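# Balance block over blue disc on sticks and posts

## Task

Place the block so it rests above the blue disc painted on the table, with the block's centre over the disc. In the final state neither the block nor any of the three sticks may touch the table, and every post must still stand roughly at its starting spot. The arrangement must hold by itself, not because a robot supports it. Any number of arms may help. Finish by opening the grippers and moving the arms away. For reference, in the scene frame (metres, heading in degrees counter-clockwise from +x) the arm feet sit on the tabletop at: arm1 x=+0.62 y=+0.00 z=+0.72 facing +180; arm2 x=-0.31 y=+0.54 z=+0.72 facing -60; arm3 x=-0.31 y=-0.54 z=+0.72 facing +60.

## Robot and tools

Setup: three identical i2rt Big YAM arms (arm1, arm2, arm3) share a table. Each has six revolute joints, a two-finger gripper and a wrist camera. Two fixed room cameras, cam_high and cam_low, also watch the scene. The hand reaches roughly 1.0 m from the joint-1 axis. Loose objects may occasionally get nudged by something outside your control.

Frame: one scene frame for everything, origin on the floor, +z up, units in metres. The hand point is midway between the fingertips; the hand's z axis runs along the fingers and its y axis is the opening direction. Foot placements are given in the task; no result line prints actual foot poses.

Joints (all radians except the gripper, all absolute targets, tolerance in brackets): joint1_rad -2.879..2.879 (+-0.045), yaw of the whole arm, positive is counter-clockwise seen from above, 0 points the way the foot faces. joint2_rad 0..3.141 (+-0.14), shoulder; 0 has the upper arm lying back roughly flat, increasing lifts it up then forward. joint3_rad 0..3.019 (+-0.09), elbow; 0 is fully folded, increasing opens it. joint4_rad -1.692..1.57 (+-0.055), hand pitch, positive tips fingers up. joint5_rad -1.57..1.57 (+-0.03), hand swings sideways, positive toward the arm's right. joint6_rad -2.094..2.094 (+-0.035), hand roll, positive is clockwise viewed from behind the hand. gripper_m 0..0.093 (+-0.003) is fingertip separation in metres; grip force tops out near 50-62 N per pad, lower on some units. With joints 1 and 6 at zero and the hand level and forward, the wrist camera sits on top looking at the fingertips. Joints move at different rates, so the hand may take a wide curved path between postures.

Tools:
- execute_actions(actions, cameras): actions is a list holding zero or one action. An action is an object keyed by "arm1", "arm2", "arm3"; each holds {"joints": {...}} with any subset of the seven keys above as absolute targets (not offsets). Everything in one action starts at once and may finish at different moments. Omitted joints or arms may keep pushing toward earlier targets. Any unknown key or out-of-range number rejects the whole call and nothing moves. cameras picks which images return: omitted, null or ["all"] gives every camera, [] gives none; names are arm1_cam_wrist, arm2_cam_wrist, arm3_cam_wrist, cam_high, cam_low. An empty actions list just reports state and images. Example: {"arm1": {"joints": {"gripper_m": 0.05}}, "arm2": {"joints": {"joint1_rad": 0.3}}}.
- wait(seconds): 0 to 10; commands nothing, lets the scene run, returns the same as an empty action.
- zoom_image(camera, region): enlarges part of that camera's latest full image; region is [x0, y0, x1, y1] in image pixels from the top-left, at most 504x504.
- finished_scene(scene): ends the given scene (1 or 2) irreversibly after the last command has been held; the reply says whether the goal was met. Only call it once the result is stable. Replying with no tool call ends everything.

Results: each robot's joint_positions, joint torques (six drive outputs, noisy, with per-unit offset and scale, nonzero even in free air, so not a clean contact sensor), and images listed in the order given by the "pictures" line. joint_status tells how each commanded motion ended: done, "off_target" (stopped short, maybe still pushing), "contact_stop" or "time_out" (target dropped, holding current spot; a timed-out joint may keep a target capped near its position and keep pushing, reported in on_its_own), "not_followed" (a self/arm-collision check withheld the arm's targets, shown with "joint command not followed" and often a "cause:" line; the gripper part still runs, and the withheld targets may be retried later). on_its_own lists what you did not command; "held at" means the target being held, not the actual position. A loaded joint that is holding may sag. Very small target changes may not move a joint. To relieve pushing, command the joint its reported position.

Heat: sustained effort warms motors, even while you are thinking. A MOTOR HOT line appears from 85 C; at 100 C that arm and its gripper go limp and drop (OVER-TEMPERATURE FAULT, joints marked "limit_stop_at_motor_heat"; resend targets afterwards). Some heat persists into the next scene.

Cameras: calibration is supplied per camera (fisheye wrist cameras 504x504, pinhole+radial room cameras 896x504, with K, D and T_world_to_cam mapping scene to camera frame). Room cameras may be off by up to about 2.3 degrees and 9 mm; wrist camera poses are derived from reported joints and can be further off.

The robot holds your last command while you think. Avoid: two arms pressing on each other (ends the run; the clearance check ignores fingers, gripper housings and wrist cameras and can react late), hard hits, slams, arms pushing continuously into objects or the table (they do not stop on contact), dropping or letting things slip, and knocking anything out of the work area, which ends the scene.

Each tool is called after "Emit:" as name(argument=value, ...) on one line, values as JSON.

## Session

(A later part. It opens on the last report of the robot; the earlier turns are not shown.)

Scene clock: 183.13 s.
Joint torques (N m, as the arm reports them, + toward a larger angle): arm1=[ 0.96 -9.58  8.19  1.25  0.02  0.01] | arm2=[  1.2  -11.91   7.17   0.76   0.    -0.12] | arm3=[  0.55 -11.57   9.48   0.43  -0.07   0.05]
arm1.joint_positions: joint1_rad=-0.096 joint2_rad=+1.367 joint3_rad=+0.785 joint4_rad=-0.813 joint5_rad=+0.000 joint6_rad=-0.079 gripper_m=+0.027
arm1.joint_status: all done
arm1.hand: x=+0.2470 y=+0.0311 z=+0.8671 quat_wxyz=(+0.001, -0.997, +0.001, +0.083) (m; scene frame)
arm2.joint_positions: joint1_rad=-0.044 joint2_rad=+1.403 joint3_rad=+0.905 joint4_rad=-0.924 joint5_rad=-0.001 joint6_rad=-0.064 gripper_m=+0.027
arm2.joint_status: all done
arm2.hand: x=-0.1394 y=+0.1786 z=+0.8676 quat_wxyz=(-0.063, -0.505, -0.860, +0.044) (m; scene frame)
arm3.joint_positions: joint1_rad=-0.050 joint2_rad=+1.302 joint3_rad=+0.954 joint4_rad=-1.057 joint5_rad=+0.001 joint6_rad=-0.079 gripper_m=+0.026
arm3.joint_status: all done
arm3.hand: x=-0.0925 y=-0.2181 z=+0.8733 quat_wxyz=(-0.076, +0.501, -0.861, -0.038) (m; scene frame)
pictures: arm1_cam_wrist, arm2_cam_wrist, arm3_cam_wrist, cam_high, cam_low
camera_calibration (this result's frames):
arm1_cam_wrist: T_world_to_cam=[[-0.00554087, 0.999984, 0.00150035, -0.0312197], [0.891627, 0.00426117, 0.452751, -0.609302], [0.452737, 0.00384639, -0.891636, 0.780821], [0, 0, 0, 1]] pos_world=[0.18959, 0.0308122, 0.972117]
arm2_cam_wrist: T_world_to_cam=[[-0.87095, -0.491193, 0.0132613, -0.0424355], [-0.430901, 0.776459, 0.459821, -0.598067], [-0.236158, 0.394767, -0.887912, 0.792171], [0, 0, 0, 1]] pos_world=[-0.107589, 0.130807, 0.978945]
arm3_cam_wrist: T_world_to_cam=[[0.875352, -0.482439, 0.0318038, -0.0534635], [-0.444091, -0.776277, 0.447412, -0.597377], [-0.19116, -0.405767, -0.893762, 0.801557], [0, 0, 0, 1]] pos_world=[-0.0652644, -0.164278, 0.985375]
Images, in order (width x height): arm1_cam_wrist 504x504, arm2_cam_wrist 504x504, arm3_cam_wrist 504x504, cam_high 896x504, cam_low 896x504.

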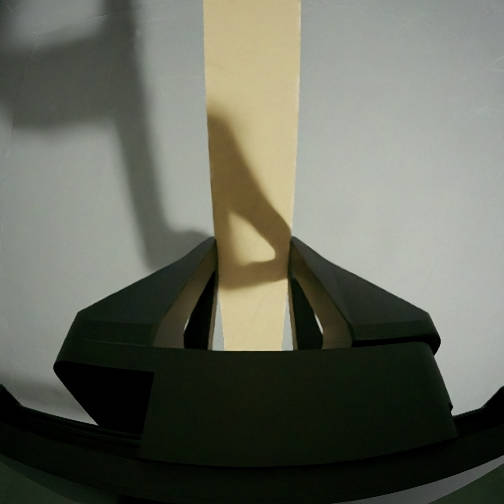

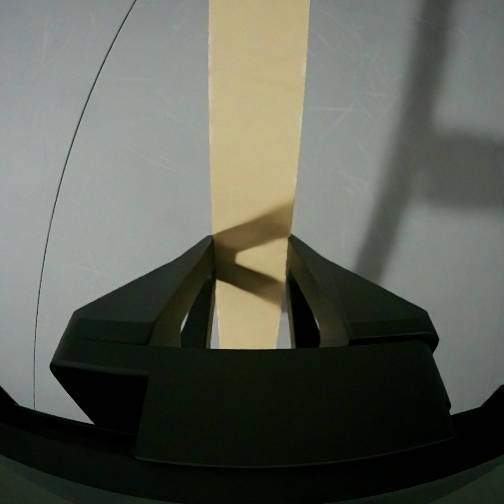

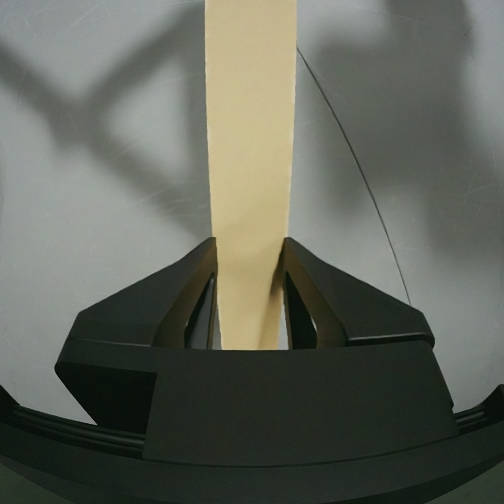

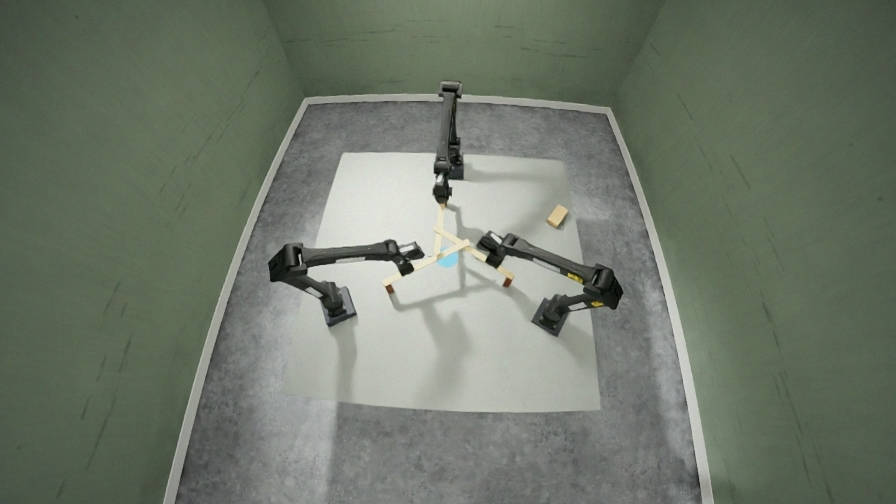

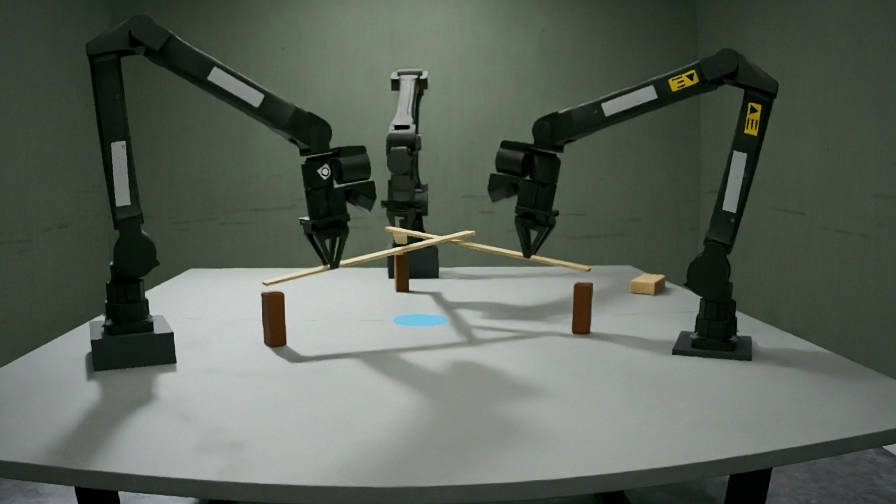

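Emit:
execute_actions(actions=[{"arm1":{"joints":{"joint6_rad":-0.135,"joint4_rad":-0.77}},"arm2":{"joints":{"joint6_rad":-0.145}},"arm3":{"joints":{"joint2_rad":1.325}}}], cameras=["cam_high","cam_low"])

Emit:
zoom_image(camera="cam_high", region=[360, 160, 540, 310])

Emit:
zoom_image(camera="cam_low", region=[340, 190, 520, 300])

Scene clock: 211.57 s.
Joint torques (N m, as the arm reports them, + toward a larger angle): arm1=[ 0.88 -9.64  8.22  1.43  0.01 -0.24] | arm2=[  1.26 -11.44   7.22   0.67  -0.01  -0.12] | arm3=[ 0.42 -9.48  9.51  0.37 -0.07  0.01]
arm1.joint_positions: joint1_rad=-0.096 joint2_rad=+1.367 joint3_rad=+0.785 joint4_rad=-0.787 joint5_rad=+0.000 joint6_rad=-0.122 gripper_m=+0.027
arm1.joint_status: all done
arm1.hand: x=+0.2407 y=+0.0316 z=+0.8683 quat_wxyz=(+0.004, -0.995, -0.020, +0.096) (m; scene frame)
arm2.joint_positions: joint1_rad=-0.044 joint2_rad=+1.403 joint3_rad=+0.905 joint4_rad=-0.924 joint5_rad=-0.001 joint6_rad=-0.134 gripper_m=+0.027
arm2.joint_status: all done
arm2.hand: x=-0.1394 y=+0.1786 z=+0.8676 quat_wxyz=(-0.062, -0.475, -0.877, +0.046) (m; scene frame)
arm3.joint_positions: joint1_rad=-0.050 joint2_rad=+1.306 joint3_rad=+0.954 joint4_rad=-1.057 joint5_rad=+0.001 joint6_rad=-0.075 gripper_m=+0.026
arm3.joint_status: all done
arm3.hand: x=-0.0925 y=-0.2181 z=+0.8717 quat_wxyz=(-0.074, +0.499, -0.863, -0.037) (m; scene frame)
pictures: cam_high, cam_low
Images, in order (width x height): cam_high 896x504, cam_low 896x504.

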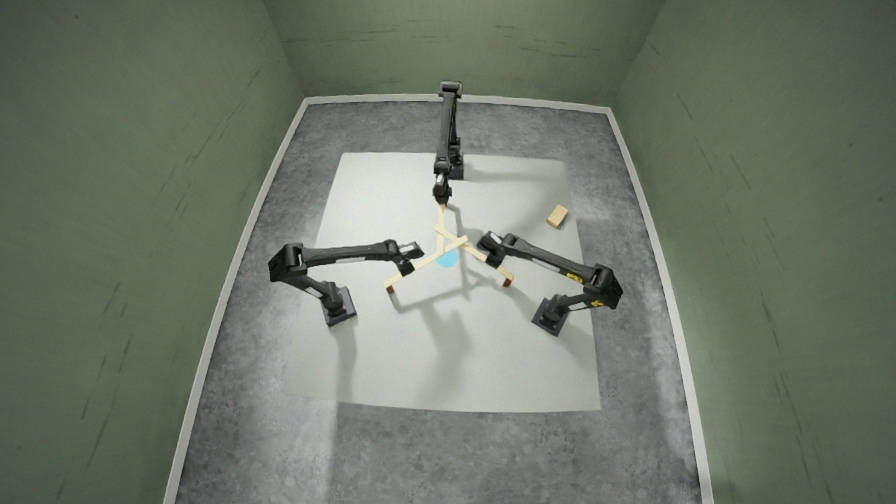

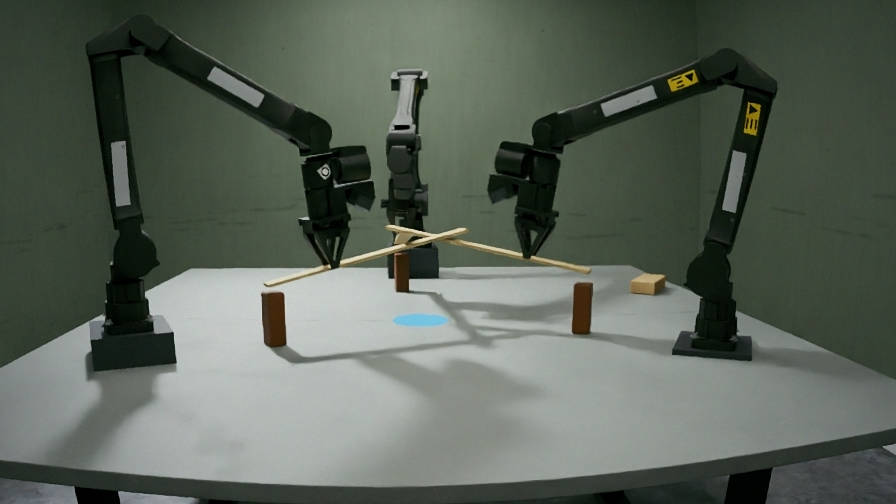

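Region (360, 160, 540, 310) of cam_high's 896x504 image, scaled by 2.800, with more detail than that image has.

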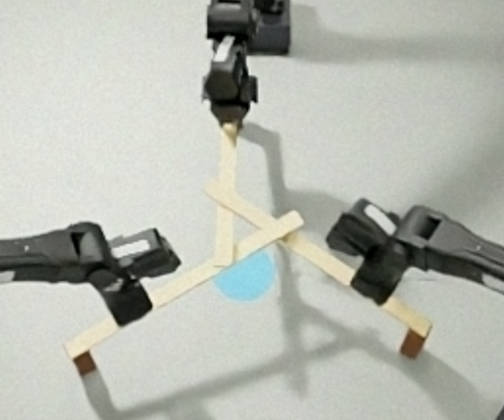

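Region (340, 190, 520, 300) of cam_low's 896x504 image, scaled by 2.800, with more detail than that image has.

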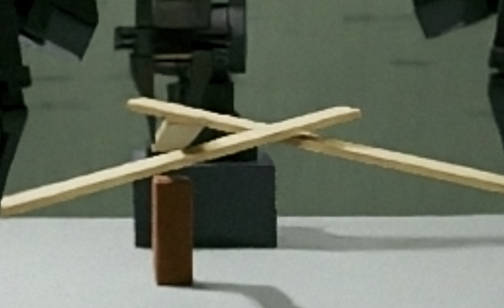

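Emit:
execute_actions(actions=[{"arm1":{"joints":{"joint2_rad":1.42}},"arm2":{"joints":{"joint2_rad":1.435}},"arm3":{"joints":{"joint2_rad":1.36,"joint6_rad":-0.035}}}], cameras=["cam_high","cam_low"])

Emit:
zoom_image(camera="cam_high", region=[360, 160, 540, 310])

Emit:
zoom_image(camera="cam_low", region=[340, 190, 520, 300])

Scene clock: 218.03 s.
Joint torques (N m, as the arm reports them, + toward a larger angle): arm1=[ 1.   -9.62  7.91  1.08  0.01 -0.16] | arm2=[  1.18 -10.53   7.12   0.58   0.    -0.1 ] | arm3=[  0.48 -11.17   9.37   0.31  -0.06   0.05]
arm1.joint_positions: joint1_rad=-0.096 joint2_rad=+1.421 joint3_rad=+0.785 joint4_rad=-0.785 joint5_rad=+0.000 joint6_rad=-0.126 gripper_m=+0.027
arm1.joint_status: all done
arm1.hand: x=+0.2444 y=+0.0311 z=+0.8493 quat_wxyz=(+0.002, -0.997, -0.022, +0.070) (m; scene frame)
arm2.joint_positions: joint1_rad=-0.044 joint2_rad=+1.437 joint3_rad=+0.905 joint4_rad=-0.924 joint5_rad=-0.001 joint6_rad=-0.137 gripper_m=+0.027
arm2.joint_status: all done
arm2.hand: x=-0.1401 y=+0.1800 z=+0.8550 quat_wxyz=(-0.048, -0.474, -0.878, +0.036) (m; scene frame)
arm3.joint_positions: joint1_rad=-0.050 joint2_rad=+1.349 joint3_rad=+0.954 joint4_rad=-1.057 joint5_rad=+0.001 joint6_rad=-0.046 gripper_m=+0.026
arm3.joint_status: all done
arm3.hand: x=-0.0925 y=-0.2180 z=+0.8560 quat_wxyz=(-0.054, +0.487, -0.871, -0.028) (m; scene frame)
pictures: cam_high, cam_low
Images, in order (width x height): cam_high 896x504, cam_low 896x504.

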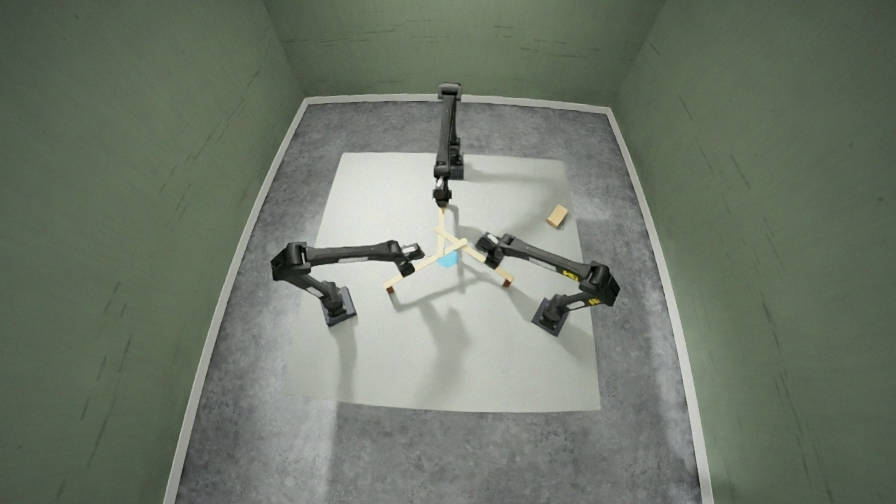

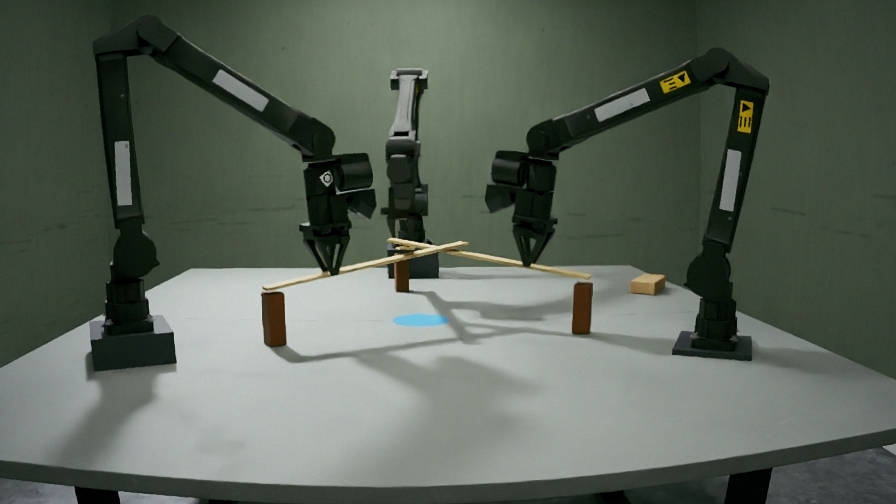

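Region (360, 160, 540, 310) of cam_high's 896x504 image, scaled by 2.800, with more detail than that image has.

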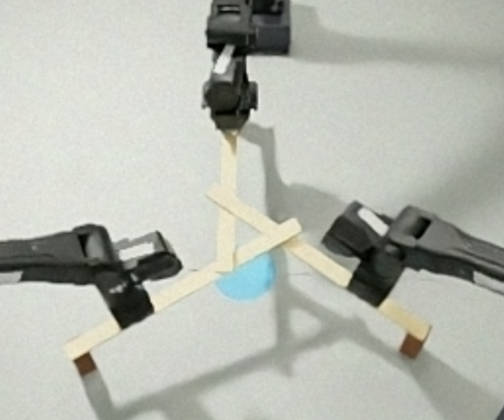

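Region (340, 190, 520, 300) of cam_low's 896x504 image, scaled by 2.800, with more detail than that image has.

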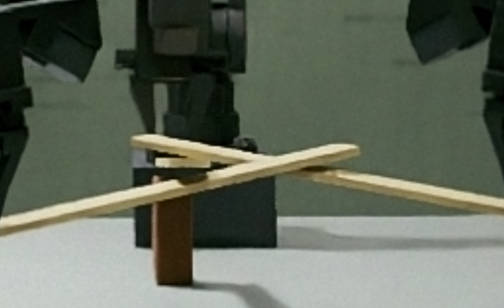

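Emit:
execute_actions(actions=[{"arm1":{"joints":{"joint2_rad":1.49,"joint3_rad":0.87,"joint4_rad":-0.83}},"arm2":{"joints":{"joint2_rad":1.472}},"arm3":{"joints":{"joint2_rad":1.395}}}], cameras=["cam_high","cam_low"])

Emit:
zoom_image(camera="cam_high", region=[360, 160, 540, 310])

Emit:
zoom_image(camera="cam_low", region=[240, 200, 620, 350])

Scene clock: 235.07 s.
Joint torques (N m, as the arm reports them, + toward a larger angle): arm1=[ 0.65 -9.8  10.36  0.46  0.05 -0.24] | arm2=[  1.19 -10.17   6.96   0.75  -0.09  -0.09] | arm3=[  0.51 -11.47   9.04   0.27  -0.06   0.04]
arm1.joint_positions: joint1_rad=-0.096 joint2_rad=+1.484 joint3_rad=+0.822 joint4_rad=-0.827 joint5_rad=+0.000 joint6_rad=-0.126 gripper_m=+0.027
arm1.joint_status: all done
arm1.hand: x=+0.2433 y=+0.0311 z=+0.8376 quat_wxyz=(-0.002, -0.999, -0.023, +0.035) (m; scene frame)
arm2.joint_positions: joint1_rad=-0.044 joint2_rad=+1.464 joint3_rad=+0.905 joint4_rad=-0.927 joint5_rad=+0.001 joint6_rad=-0.137 gripper_m=+0.027
arm2.joint_status: all done
arm2.hand: x=-0.1414 y=+0.1819 z=+0.8448 quat_wxyz=(-0.035, -0.474, -0.879, +0.028) (m; scene frame)
arm3.joint_positions: joint1_rad=-0.050 joint2_rad=+1.385 joint3_rad=+0.954 joint4_rad=-1.058 joint5_rad=+0.001 joint6_rad=-0.045 gripper_m=+0.026
arm3.joint_status: all done
arm3.hand: x=-0.0930 y=-0.2185 z=+0.8429 quat_wxyz=(-0.037, +0.487, -0.872, -0.020) (m; scene frame)
pictures: cam_high, cam_low
Images, in order (width x height): cam_high 896x504, cam_low 896x504.

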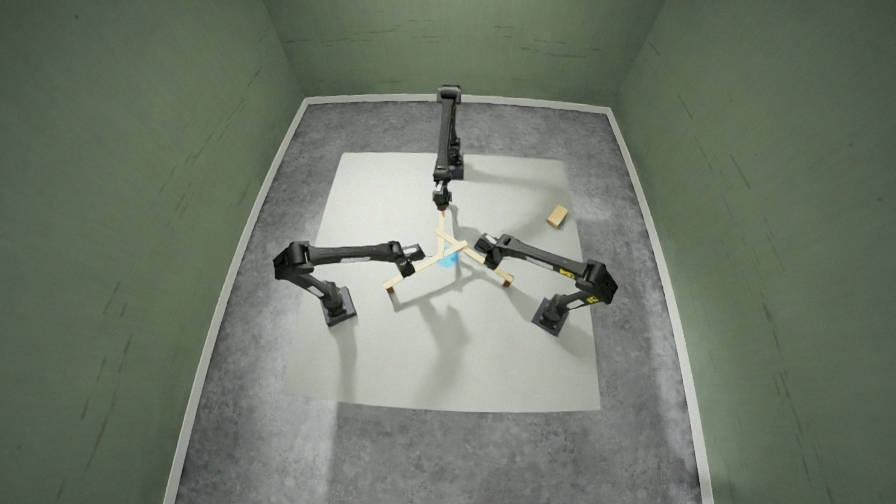

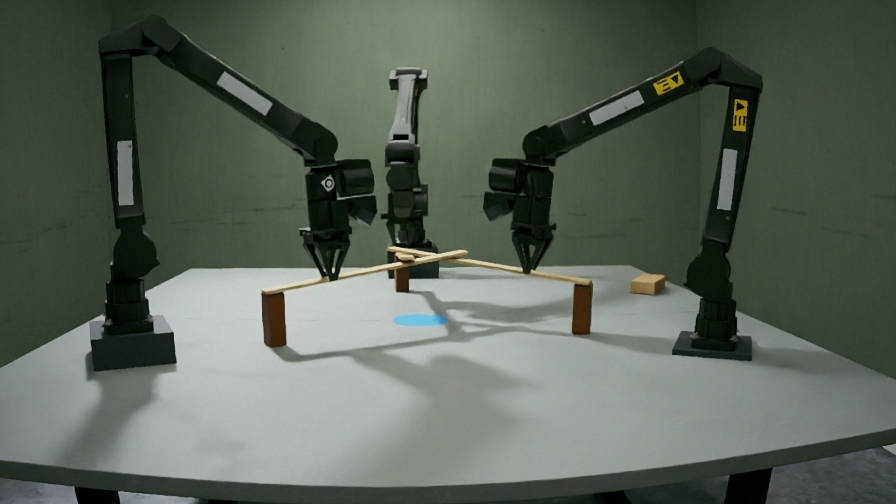

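Region (360, 160, 540, 310) of cam_high's 896x504 image, scaled by 2.800, with more detail than that image has.

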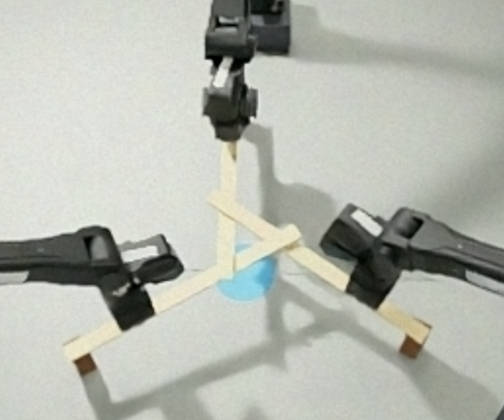

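Region (240, 200, 620, 350) of cam_low's 896x504 image, scaled by 1.326, with more detail than that image has; it fills the top 199 rows of this view, and the rest is white.

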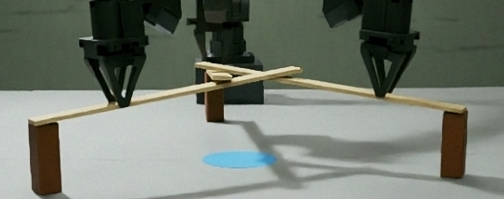

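Emit:
execute_actions(actions=[{"arm3":{"joints":{"gripper_m":0.033}}}], cameras=[])

Emit:
execute_actions(actions=[{"arm2":{"joints":{"gripper_m":0.033}}}], cameras=["cam_low"])

Emit:
zoom_image(camera="cam_low", region=[240, 200, 620, 350])

Scene clock: 244.17 s.
Joint torques (N m, as the arm reports them, + toward a larger angle): arm1=[ 0.92 -9.45 10.32  0.3   0.02 -0.18] | arm2=[  1.16 -10.05   6.94   0.67  -0.08  -0.12] | arm3=[  0.64 -11.38   9.05   0.32  -0.06   0.03]
arm1.joint_positions: joint1_rad=-0.096 joint2_rad=+1.484 joint3_rad=+0.822 joint4_rad=-0.827 joint5_rad=+0.000 joint6_rad=-0.126 gripper_m=+0.027
arm1.joint_status: not commanded
arm1.hand: x=+0.2433 y=+0.0311 z=+0.8376 quat_wxyz=(-0.002, -0.999, -0.023, +0.035) (m; scene frame)
arm2.joint_positions: joint1_rad=-0.044 joint2_rad=+1.464 joint3_rad=+0.905 joint4_rad=-0.927 joint5_rad=+0.001 joint6_rad=-0.137 gripper_m=+0.027
arm2.joint_status: not commanded
arm2.hand: x=-0.1414 y=+0.1819 z=+0.8448 quat_wxyz=(-0.035, -0.474, -0.879, +0.028) (m; scene frame)
arm3.joint_positions: joint1_rad=-0.050 joint2_rad=+1.385 joint3_rad=+0.954 joint4_rad=-1.058 joint5_rad=+0.001 joint6_rad=-0.045 gripper_m=+0.033
arm3.joint_status: all done
arm3.hand: x=-0.0930 y=-0.2185 z=+0.8429 quat_wxyz=(-0.037, +0.487, -0.872, -0.020) (m; scene frame)
pictures: none
No camera images: the call's "cameras" was empty. Leave "cameras" out to get every camera's image.

Scene clock: 244.70 s.
Joint torques (N m, as the arm reports them, + toward a larger angle): arm1=[ 1.04 -9.5  10.07  0.4   0.   -0.17] | arm2=[  1.09 -10.62   6.86   0.71  -0.08  -0.12] | arm3=[  0.58 -11.32   9.03   0.29  -0.06   0.04]
arm1.joint_positions: joint1_rad=-0.096 joint2_rad=+1.484 joint3_rad=+0.822 joint4_rad=-0.827 joint5_rad=+0.000 joint6_rad=-0.126 gripper_m=+0.027
arm1.joint_status: not commanded
arm1.hand: x=+0.2431 y=+0.0311 z=+0.8377 quat_wxyz=(-0.002, -0.999, -0.023, +0.036) (m; scene frame)
arm2.joint_positions: joint1_rad=-0.044 joint2_rad=+1.465 joint3_rad=+0.905 joint4_rad=-0.927 joint5_rad=+0.001 joint6_rad=-0.137 gripper_m=+0.033
arm2.joint_status: all done
arm2.hand: x=-0.1414 y=+0.1819 z=+0.8445 quat_wxyz=(-0.035, -0.474, -0.879, +0.028) (m; scene frame)
arm3.joint_positions: joint1_rad=-0.050 joint2_rad=+1.385 joint3_rad=+0.954 joint4_rad=-1.058 joint5_rad=+0.001 joint6_rad=-0.045 gripper_m=+0.033
arm3.joint_status: not commanded
arm3.hand: x=-0.0930 y=-0.2185 z=+0.8429 quat_wxyz=(-0.037, +0.487, -0.872, -0.020) (m; scene frame)
pictures: cam_low
Images, in order (width x height): cam_low 896x504.

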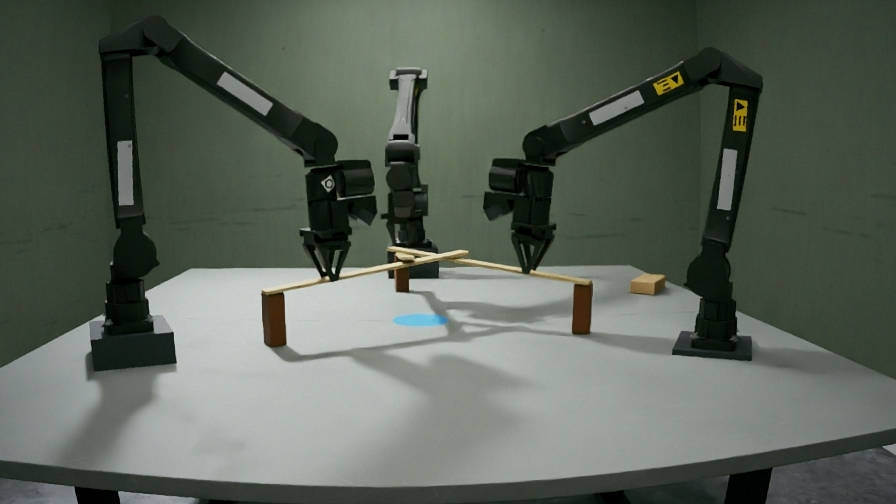

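Region (240, 200, 620, 350) of cam_low's 896x504 image, scaled by 1.326, with more detail than that image has; it fills the top 199 rows of this view, and the rest is white.

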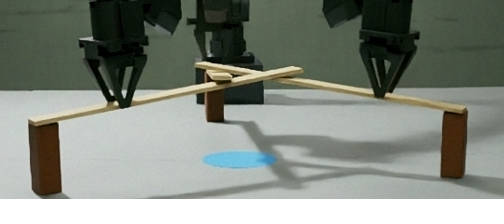

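Emit:
execute_actions(actions=[{"arm1":{"joints":{"gripper_m":0.033,"joint3_rad":0.84}}}], cameras=["cam_low","cam_high"])

Emit:
zoom_image(camera="cam_low", region=[240, 200, 620, 350])

Scene clock: 250.33 s.
Joint torques (N m, as the arm reports them, + toward a larger angle): arm1=[  1.1  -10.12   7.97   0.31   0.02  -0.21] | arm2=[  1.26 -10.17   6.94   0.65  -0.08  -0.13] | arm3=[  0.5  -11.28   9.07   0.27  -0.06   0.05]
arm1.joint_positions: joint1_rad=-0.096 joint2_rad=+1.484 joint3_rad=+0.822 joint4_rad=-0.827 joint5_rad=+0.000 joint6_rad=-0.126 gripper_m=+0.033
arm1.joint_status: all done
arm1.hand: x=+0.2431 y=+0.0311 z=+0.8377 quat_wxyz=(-0.002, -0.999, -0.023, +0.036) (m; scene frame)
arm2.joint_positions: joint1_rad=-0.044 joint2_rad=+1.465 joint3_rad=+0.905 joint4_rad=-0.927 joint5_rad=+0.001 joint6_rad=-0.137 gripper_m=+0.033
arm2.joint_status: not commanded
arm2.hand: x=-0.1414 y=+0.1819 z=+0.8445 quat_wxyz=(-0.035, -0.474, -0.879, +0.028) (m; scene frame)
arm3.joint_positions: joint1_rad=-0.050 joint2_rad=+1.385 joint3_rad=+0.954 joint4_rad=-1.058 joint5_rad=+0.001 joint6_rad=-0.045 gripper_m=+0.033
arm3.joint_status: not commanded
arm3.hand: x=-0.0930 y=-0.2185 z=+0.8429 quat_wxyz=(-0.037, +0.487, -0.872, -0.020) (m; scene frame)
pictures: cam_high, cam_low
Images, in order (width x height): cam_high 896x504, cam_low 896x504.

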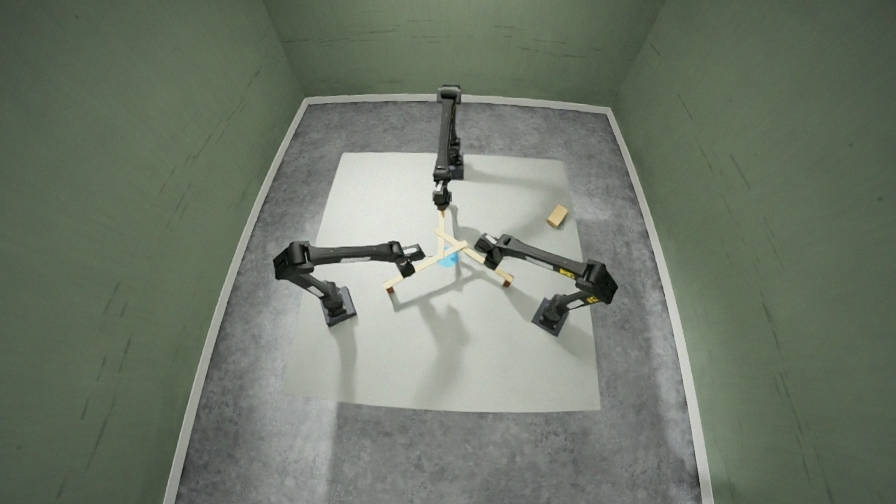

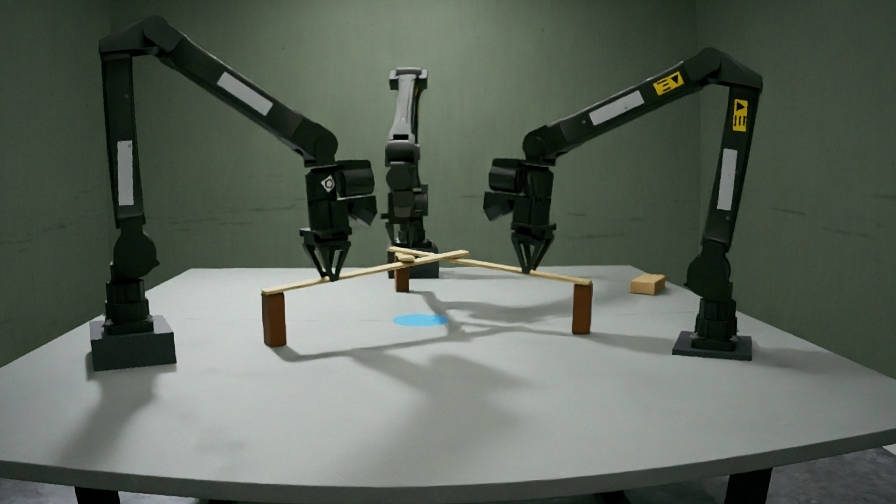

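Region (240, 200, 620, 350) of cam_low's 896x504 image, scaled by 1.326, with more detail than that image has; it fills the top 199 rows of this view, and the rest is white.

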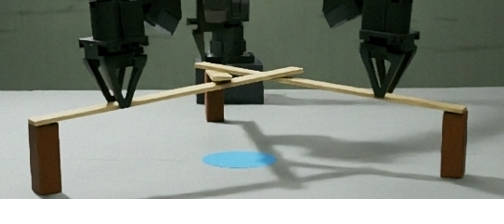

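Emit:
execute_actions(actions=[{"arm1":{"joints":{"gripper_m":0.07}},"arm2":{"joints":{"gripper_m":0.07}},"arm3":{"joints":{"gripper_m":0.093}}}], cameras=[])

Emit:
execute_actions(actions=[{"arm1":{"joints":{"joint2_rad":1.2}},"arm2":{"joints":{"joint2_rad":1.2}},"arm3":{"joints":{"joint2_rad":1.05}}}], cameras=["arm1_cam_wrist","arm2_cam_wrist","arm3_cam_wrist"])

Emit:
execute_actions(actions=[{"arm1":{"joints":{"joint2_rad":0.5,"joint4_rad":-1.3}},"arm2":{"joints":{"joint2_rad":0.5,"joint4_rad":-1.3}},"arm3":{"joints":{"joint1_rad":-1.21,"joint3_rad":1.80,"joint2_rad":1.6,"joint4_rad":-1.31,"joint6_rad":0.52}}}], cameras=["cam_high"])

Scene clock: 268.47 s.
Joint torques (N m, as the arm reports them, + toward a larger angle): arm1=[ 0.94 -9.79  7.87  0.34  0.   -0.2 ] | arm2=[  1.23 -10.26   6.95   0.69  -0.08  -0.11] | arm3=[  0.55 -11.37   9.05   0.29  -0.06   0.05]
arm1.joint_positions: joint1_rad=-0.096 joint2_rad=+1.484 joint3_rad=+0.822 joint4_rad=-0.827 joint5_rad=+0.000 joint6_rad=-0.126 gripper_m=+0.070
arm1.joint_status: all done
arm1.hand: x=+0.2431 y=+0.0311 z=+0.8377 quat_wxyz=(-0.002, -0.999, -0.023, +0.036) (m; scene frame)
arm2.joint_positions: joint1_rad=-0.044 joint2_rad=+1.465 joint3_rad=+0.905 joint4_rad=-0.927 joint5_rad=+0.001 joint6_rad=-0.137 gripper_m=+0.070
arm2.joint_status: all done
arm2.hand: x=-0.1414 y=+0.1819 z=+0.8445 quat_wxyz=(-0.035, -0.474, -0.879, +0.028) (m; scene frame)
arm3.joint_positions: joint1_rad=-0.050 joint2_rad=+1.385 joint3_rad=+0.954 joint4_rad=-1.058 joint5_rad=+0.001 joint6_rad=-0.044 gripper_m=+0.093
arm3.joint_status: all done
arm3.hand: x=-0.0930 y=-0.2185 z=+0.8429 quat_wxyz=(-0.037, +0.487, -0.872, -0.020) (m; scene frame)
pictures: none
No camera images: the call's "cameras" was empty. Leave "cameras" out to get every camera's image.

Scene clock: 269.67 s.
Joint torques (N m, as the arm reports them, + toward a larger angle): arm1=[ 0.94 -6.91  9.56  0.83  0.01 -0.2 ] | arm2=[ 1.21 -8.15  8.2   1.14 -0.08 -0.11] | arm3=[ 0.6  -6.72 10.56  0.98 -0.06  0.04]
arm1.joint_positions: joint1_rad=-0.096 joint2_rad=+1.188 joint3_rad=+0.822 joint4_rad=-0.827 joint5_rad=+0.000 joint6_rad=-0.126 gripper_m=+0.070
arm1.joint_status: all done
arm1.hand: x=+0.2293 y=+0.0334 z=+0.9456 quat_wxyz=(+0.014, -0.983, -0.022, +0.182) (m; scene frame)
arm2.joint_positions: joint1_rad=-0.044 joint2_rad=+1.195 joint3_rad=+0.905 joint4_rad=-0.927 joint5_rad=+0.001 joint6_rad=-0.137 gripper_m=+0.070
arm2.joint_status: all done
arm2.hand: x=-0.1398 y=+0.1792 z=+0.9457 quat_wxyz=(-0.143, -0.467, -0.866, +0.107) (m; scene frame)
arm3.joint_positions: joint1_rad=-0.050 joint2_rad=+1.034 joint3_rad=+0.954 joint4_rad=-1.058 joint5_rad=+0.001 joint6_rad=-0.044 gripper_m=+0.093
arm3.joint_status: all done
arm3.hand: x=-0.1015 y=-0.2318 z=+0.9692 quat_wxyz=(-0.193, +0.476, -0.852, -0.098) (m; scene frame)
pictures: arm1_cam_wrist, arm2_cam_wrist, arm3_cam_wrist
camera_calibration (this result's frames):
arm1_cam_wrist: T_world_to_cam=[[-0.0455984, 0.998334, 0.0353664, -0.0564566], [0.963084, 0.0345306, 0.266979, -0.470808], [0.265313, 0.0462346, -0.963053, 0.967867], [0, 0, 0, 1]] pos_world=[0.194065, 0.0278708, 1.0598]
arm2_cam_wrist: T_world_to_cam=[[-0.83631, -0.545546, 0.0544466, -0.0678838], [-0.513189, 0.813896, 0.272417, -0.475621], [-0.19293, 0.199883, -0.960638, 0.970947], [0, 0, 0, 1]] pos_world=[-0.113531, 0.155996, 1.06599]
arm3_cam_wrist: T_world_to_cam=[[0.853323, -0.519848, 0.0399806, -0.0740855], [-0.516862, -0.833355, 0.195892, -0.431689], [-0.0685161, -0.187823, -0.97981, 1.02637], [0, 0, 0, 1]] pos_world=[-0.0895814, -0.205486, 1.09318]
Images, in order (width x height): arm1_cam_wrist 504x504, arm2_cam_wrist 504x504, arm3_cam_wrist 504x504.

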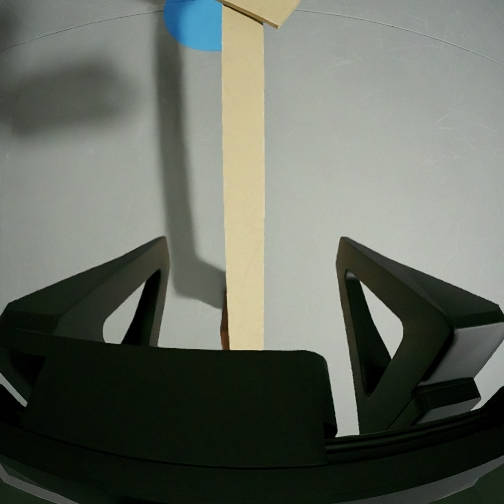

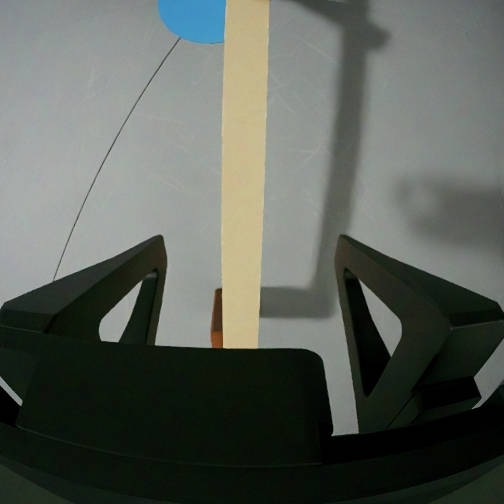

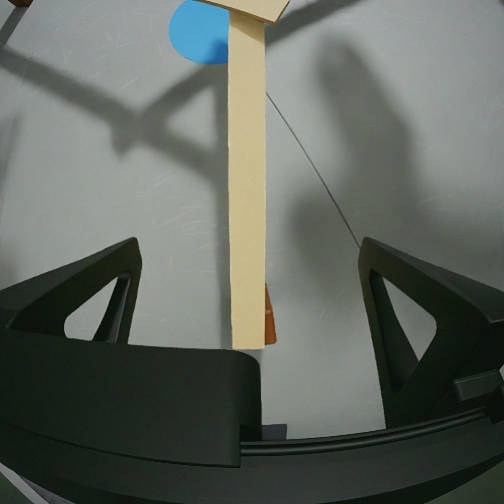

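Scene clock: 271.27 s.
Joint torques (N m, as the arm reports them, + toward a larger angle): arm1=[ 0.86 -0.74 10.09  0.99  0.01 -0.2 ] | arm2=[ 1.2   2.05  8.18  1.4  -0.08 -0.1 ] | arm3=[  0.7  -18.52  14.54   0.58  -0.05   0.02]
arm1.joint_positions: joint1_rad=-0.096 joint2_rad=+0.499 joint3_rad=+0.822 joint4_rad=-1.294 joint5_rad=+0.000 joint6_rad=-0.126 gripper_m=+0.070
arm1.joint_status: all done
arm1.hand: x=+0.3952 y=+0.0215 z=+1.0953 quat_wxyz=(+0.025, -0.957, -0.020, +0.289) (m; scene frame)
arm2.joint_positions: joint1_rad=-0.044 joint2_rad=+0.494 joint3_rad=+0.905 joint4_rad=-1.293 joint5_rad=+0.001 joint6_rad=-0.137 gripper_m=+0.070
arm2.joint_status: all done
arm2.hand: x=-0.2128 y=+0.3337 z=+1.1097 quat_wxyz=(-0.273, -0.446, -0.828, +0.202) (m; scene frame)
arm3.joint_positions: joint1_rad=-1.218 joint2_rad=+1.610 joint3_rad=+1.749 joint4_rad=-1.295 joint5_rad=+0.002 joint6_rad=+0.509 gripper_m=+0.093
arm3.joint_status: all done
arm3.hand: x=+0.2612 y=-0.6506 z=+1.0640 quat_wxyz=(-0.202, -0.337, -0.919, -0.033) (m; scene frame)
pictures: cam_high
Images, in order (width x height): cam_high 896x504.

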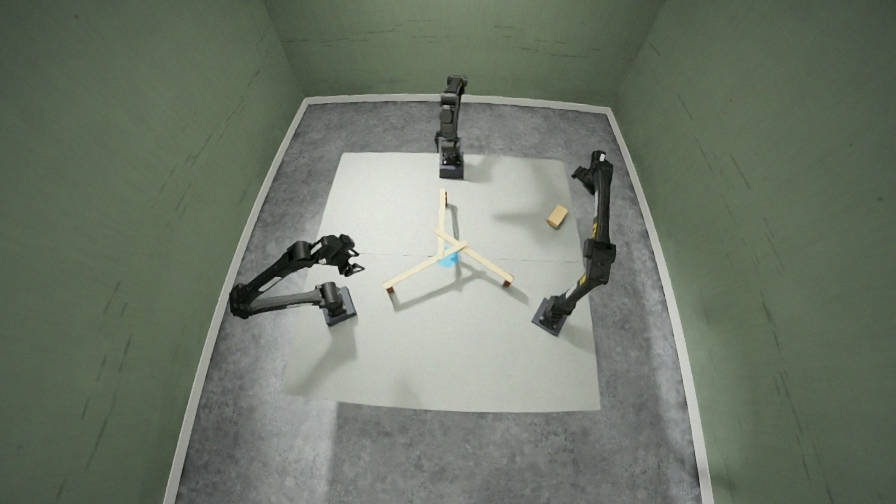

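Emit:
execute_actions(actions=[{"arm3":{"joints":{"joint2_rad":1.985,"joint3_rad":1.76}}}], cameras=["arm3_cam_wrist"])

Scene clock: 276.67 s.
Joint torques (N m, as the arm reports them, + toward a larger angle): arm1=[ 1.06 -0.72  9.9   1.04  0.01 -0.18] | arm2=[ 1.26  1.91  8.22  1.43 -0.08 -0.1 ] | arm3=[  0.58 -24.77  10.61  -0.13  -0.05   0.04]
arm1.joint_positions: joint1_rad=-0.096 joint2_rad=+0.499 joint3_rad=+0.822 joint4_rad=-1.294 joint5_rad=+0.000 joint6_rad=-0.126 gripper_m=+0.070
arm1.joint_status: not commanded
arm1.hand: x=+0.3952 y=+0.0215 z=+1.0953 quat_wxyz=(+0.025, -0.957, -0.020, +0.289) (m; scene frame)
arm2.joint_positions: joint1_rad=-0.044 joint2_rad=+0.494 joint3_rad=+0.905 joint4_rad=-1.293 joint5_rad=+0.001 joint6_rad=-0.137 gripper_m=+0.070
arm2.joint_status: not commanded
arm2.hand: x=-0.2128 y=+0.3337 z=+1.1097 quat_wxyz=(-0.273, -0.446, -0.828, +0.202) (m; scene frame)
arm3.joint_positions: joint1_rad=-1.218 joint2_rad=+2.011 joint3_rad=+1.743 joint4_rad=-1.298 joint5_rad=+0.002 joint6_rad=+0.509 gripper_m=+0.093
arm3.joint_status: all done
arm3.hand: x=+0.2928 y=-0.6557 z=+0.8275 quat_wxyz=(-0.002, -0.344, -0.939, -0.001) (m; scene frame)
pictures: arm3_cam_wrist
camera_calibration (this result's frames):
arm3_cam_wrist: T_world_to_cam=[[-0.631801, -0.775002, 0.0141685, -0.336402], [-0.620724, 0.516808, 0.589586, 0.0364819], [-0.464252, 0.363706, -0.807582, 1.16997], [0, 0, 0, 1]] pos_world=[0.353265, -0.70509, 0.9281]
Images, in order (width x height): arm3_cam_wrist 504x504.

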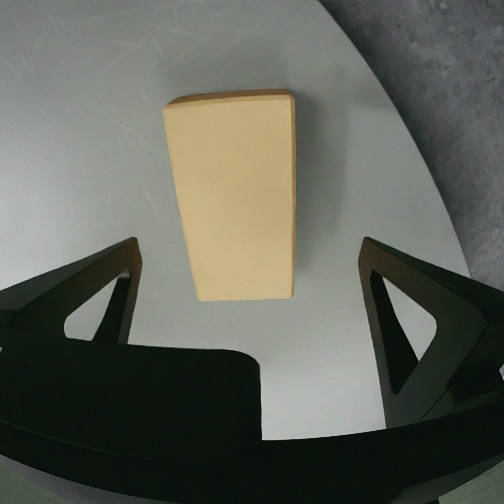

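Emit:
execute_actions(actions=[{"arm3":{"joints":{"joint1_rad":-1.188,"joint2_rad":2.055,"joint3_rad":1.615,"joint4_rad":-1.11,"joint6_rad":0.455}}}], cameras=["arm3_cam_wrist"])

Scene clock: 289.43 s.
Joint torques (N m, as the arm reports them, + toward a larger angle): arm1=[ 0.97 -0.64  9.89  1.02  0.01 -0.2 ] | arm2=[ 1.12  1.97  8.19  1.41 -0.08 -0.1 ] | arm3=[  0.19 -21.88   8.56   1.17  -0.06  -0.16]
arm1.joint_positions: joint1_rad=-0.096 joint2_rad=+0.499 joint3_rad=+0.822 joint4_rad=-1.294 joint5_rad=+0.000 joint6_rad=-0.126 gripper_m=+0.070
arm1.joint_status: not commanded
arm1.hand: x=+0.3952 y=+0.0215 z=+1.0953 quat_wxyz=(+0.025, -0.957, -0.020, +0.289) (m; scene frame)
arm2.joint_positions: joint1_rad=-0.044 joint2_rad=+0.494 joint3_rad=+0.905 joint4_rad=-1.293 joint5_rad=+0.001 joint6_rad=-0.137 gripper_m=+0.070
arm2.joint_status: not commanded
arm2.hand: x=-0.2128 y=+0.3337 z=+1.1097 quat_wxyz=(-0.273, -0.446, -0.828, +0.202) (m; scene frame)
arm3.joint_positions: joint1_rad=-1.189 joint2_rad=+2.045 joint3_rad=+1.618 joint4_rad=-1.127 joint5_rad=+0.002 joint6_rad=+0.466 gripper_m=+0.093
arm3.joint_status: all done
arm3.hand: x=+0.2887 y=-0.6370 z=+0.7624 quat_wxyz=(-0.007, -0.310, -0.951, -0.002) (m; scene frame)
pictures: arm3_cam_wrist
camera_calibration (this result's frames):
arm3_cam_wrist: T_world_to_cam=[[-0.574506, -0.818449, 0.00921631, -0.363977], [-0.663044, 0.471963, 0.581053, 0.0527424], [-0.479912, 0.327707, -0.813814, 1.09502], [0, 0, 0, 1]] pos_world=[0.351377, -0.681635, 0.863851]
Images, in order (width x height): arm3_cam_wrist 504x504.

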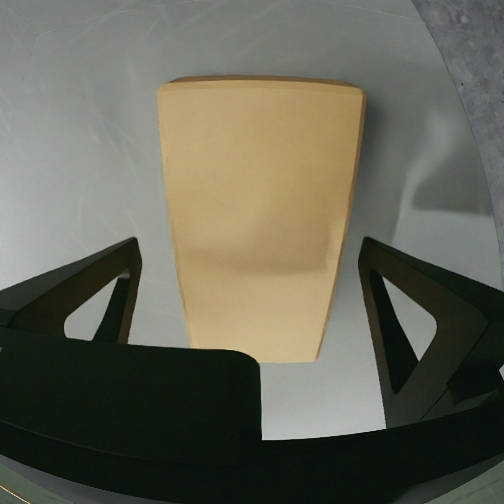

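Emit:
execute_actions(actions=[{"arm3":{"joints":{"joint2_rad":2.085}}}], cameras=[])

Scene clock: 292.83 s.
Joint torques (N m, as the arm reports them, + toward a larger angle): arm1=[ 1.1  -0.79  9.93  1.08  0.   -0.19] | arm2=[ 1.33  1.82  8.23  1.43 -0.08 -0.11] | arm3=[  0.24 -20.44   8.39   1.14  -0.05  -0.15]
arm1.joint_positions: joint1_rad=-0.096 joint2_rad=+0.499 joint3_rad=+0.822 joint4_rad=-1.294 joint5_rad=+0.000 joint6_rad=-0.126 gripper_m=+0.070
arm1.joint_status: not commanded
arm1.hand: x=+0.3952 y=+0.0215 z=+1.0953 quat_wxyz=(+0.025, -0.957, -0.020, +0.289) (m; scene frame)
arm2.joint_positions: joint1_rad=-0.044 joint2_rad=+0.494 joint3_rad=+0.905 joint4_rad=-1.293 joint5_rad=+0.001 joint6_rad=-0.137 gripper_m=+0.070
arm2.joint_status: not commanded
arm2.hand: x=-0.2128 y=+0.3337 z=+1.1097 quat_wxyz=(-0.273, -0.446, -0.828, +0.202) (m; scene frame)
arm3.joint_positions: joint1_rad=-1.189 joint2_rad=+2.057 joint3_rad=+1.618 joint4_rad=-1.127 joint5_rad=+0.002 joint6_rad=+0.466 gripper_m=+0.093
arm3.joint_status: all done
arm3.hand: x=+0.2874 y=-0.6367 z=+0.7553 quat_wxyz=(-0.001, -0.310, -0.951, -0.001) (m; scene frame)
pictures: none
No camera images: the call's "cameras" was empty. Leave "cameras" out to get every camera's image.

Emit:
execute_actions(actions=[{"arm3":{"joints":{"joint2_rad":2.10}}}], cameras=[])

Emit:
execute_actions(actions=[{"arm3":{"joints":{"gripper_m":0.05}}}], cameras=["cam_high"])

Emit:
zoom_image(camera="cam_high", region=[360, 160, 540, 310])

Scene clock: 302.97 s.
Joint torques (N m, as the arm reports them, + toward a larger angle): arm1=[ 0.79 -0.6   9.89  1.06  0.03 -0.2 ] | arm2=[ 1.27  1.93  8.18  1.43 -0.08 -0.11] | arm3=[  0.27 -20.83   8.29   1.08  -0.05  -0.16]
arm1.joint_positions: joint1_rad=-0.096 joint2_rad=+0.499 joint3_rad=+0.822 joint4_rad=-1.294 joint5_rad=+0.000 joint6_rad=-0.126 gripper_m=+0.070
arm1.joint_status: not commanded
arm1.hand: x=+0.3952 y=+0.0215 z=+1.0953 quat_wxyz=(+0.025, -0.957, -0.020, +0.289) (m; scene frame)
arm2.joint_positions: joint1_rad=-0.044 joint2_rad=+0.494 joint3_rad=+0.905 joint4_rad=-1.293 joint5_rad=+0.001 joint6_rad=-0.137 gripper_m=+0.070
arm2.joint_status: not commanded
arm2.hand: x=-0.2128 y=+0.3337 z=+1.1097 quat_wxyz=(-0.273, -0.446, -0.828, +0.202) (m; scene frame)
arm3.joint_positions: joint1_rad=-1.189 joint2_rad=+2.073 joint3_rad=+1.618 joint4_rad=-1.127 joint5_rad=+0.002 joint6_rad=+0.466 gripper_m=+0.093
arm3.joint_status: all done
arm3.hand: x=+0.2857 y=-0.6364 z=+0.7460 quat_wxyz=(+0.007, -0.310, -0.951, +0.000) (m; scene frame)
pictures: none
No camera images: the call's "cameras" was empty. Leave "cameras" out to get every camera's image.

Scene clock: 303.53 s.
Joint torques (N m, as the arm reports them, + toward a larger angle): arm1=[ 0.76 -0.6   9.9   1.06  0.02 -0.2 ] | arm2=[ 1.17  1.9   8.21  1.43 -0.08 -0.1 ] | arm3=[  0.23 -20.54   8.35   1.    -0.03  -0.16]
arm1.joint_positions: joint1_rad=-0.096 joint2_rad=+0.499 joint3_rad=+0.822 joint4_rad=-1.294 joint5_rad=+0.000 joint6_rad=-0.126 gripper_m=+0.070
arm1.joint_status: not commanded
arm1.hand: x=+0.3952 y=+0.0215 z=+1.0953 quat_wxyz=(+0.025, -0.957, -0.020, +0.289) (m; scene frame)
arm2.joint_positions: joint1_rad=-0.044 joint2_rad=+0.494 joint3_rad=+0.905 joint4_rad=-1.293 joint5_rad=+0.001 joint6_rad=-0.137 gripper_m=+0.070
arm2.joint_status: not commanded
arm2.hand: x=-0.2128 y=+0.3337 z=+1.1097 quat_wxyz=(-0.273, -0.446, -0.828, +0.202) (m; scene frame)
arm3.joint_positions: joint1_rad=-1.189 joint2_rad=+2.073 joint3_rad=+1.618 joint4_rad=-1.125 joint5_rad=+0.001 joint6_rad=+0.465 gripper_m=+0.069
arm3.joint_status: gripper_m off_target (ended at +0.069, target +0.050)
arm3.hand: x=+0.2862 y=-0.6363 z=+0.7460 quat_wxyz=(+0.006, -0.309, -0.951, -0.001) (m; scene frame)
pictures: cam_high
Images, in order (width x height): cam_high 896x504.

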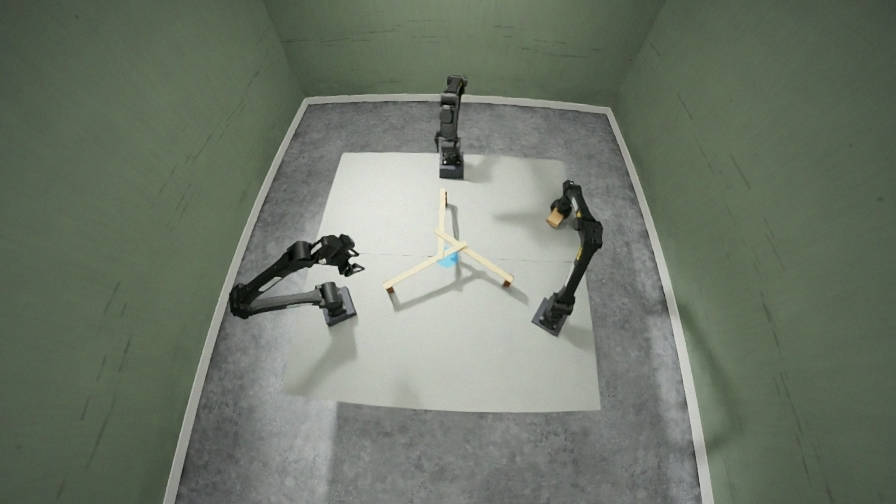

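Region (360, 160, 540, 310) of cam_high's 896x504 image, scaled by 2.800, with more detail than that image has.

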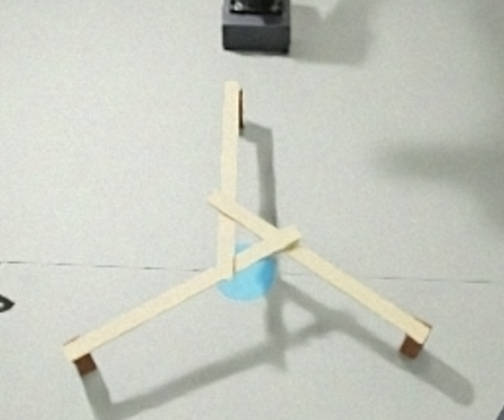

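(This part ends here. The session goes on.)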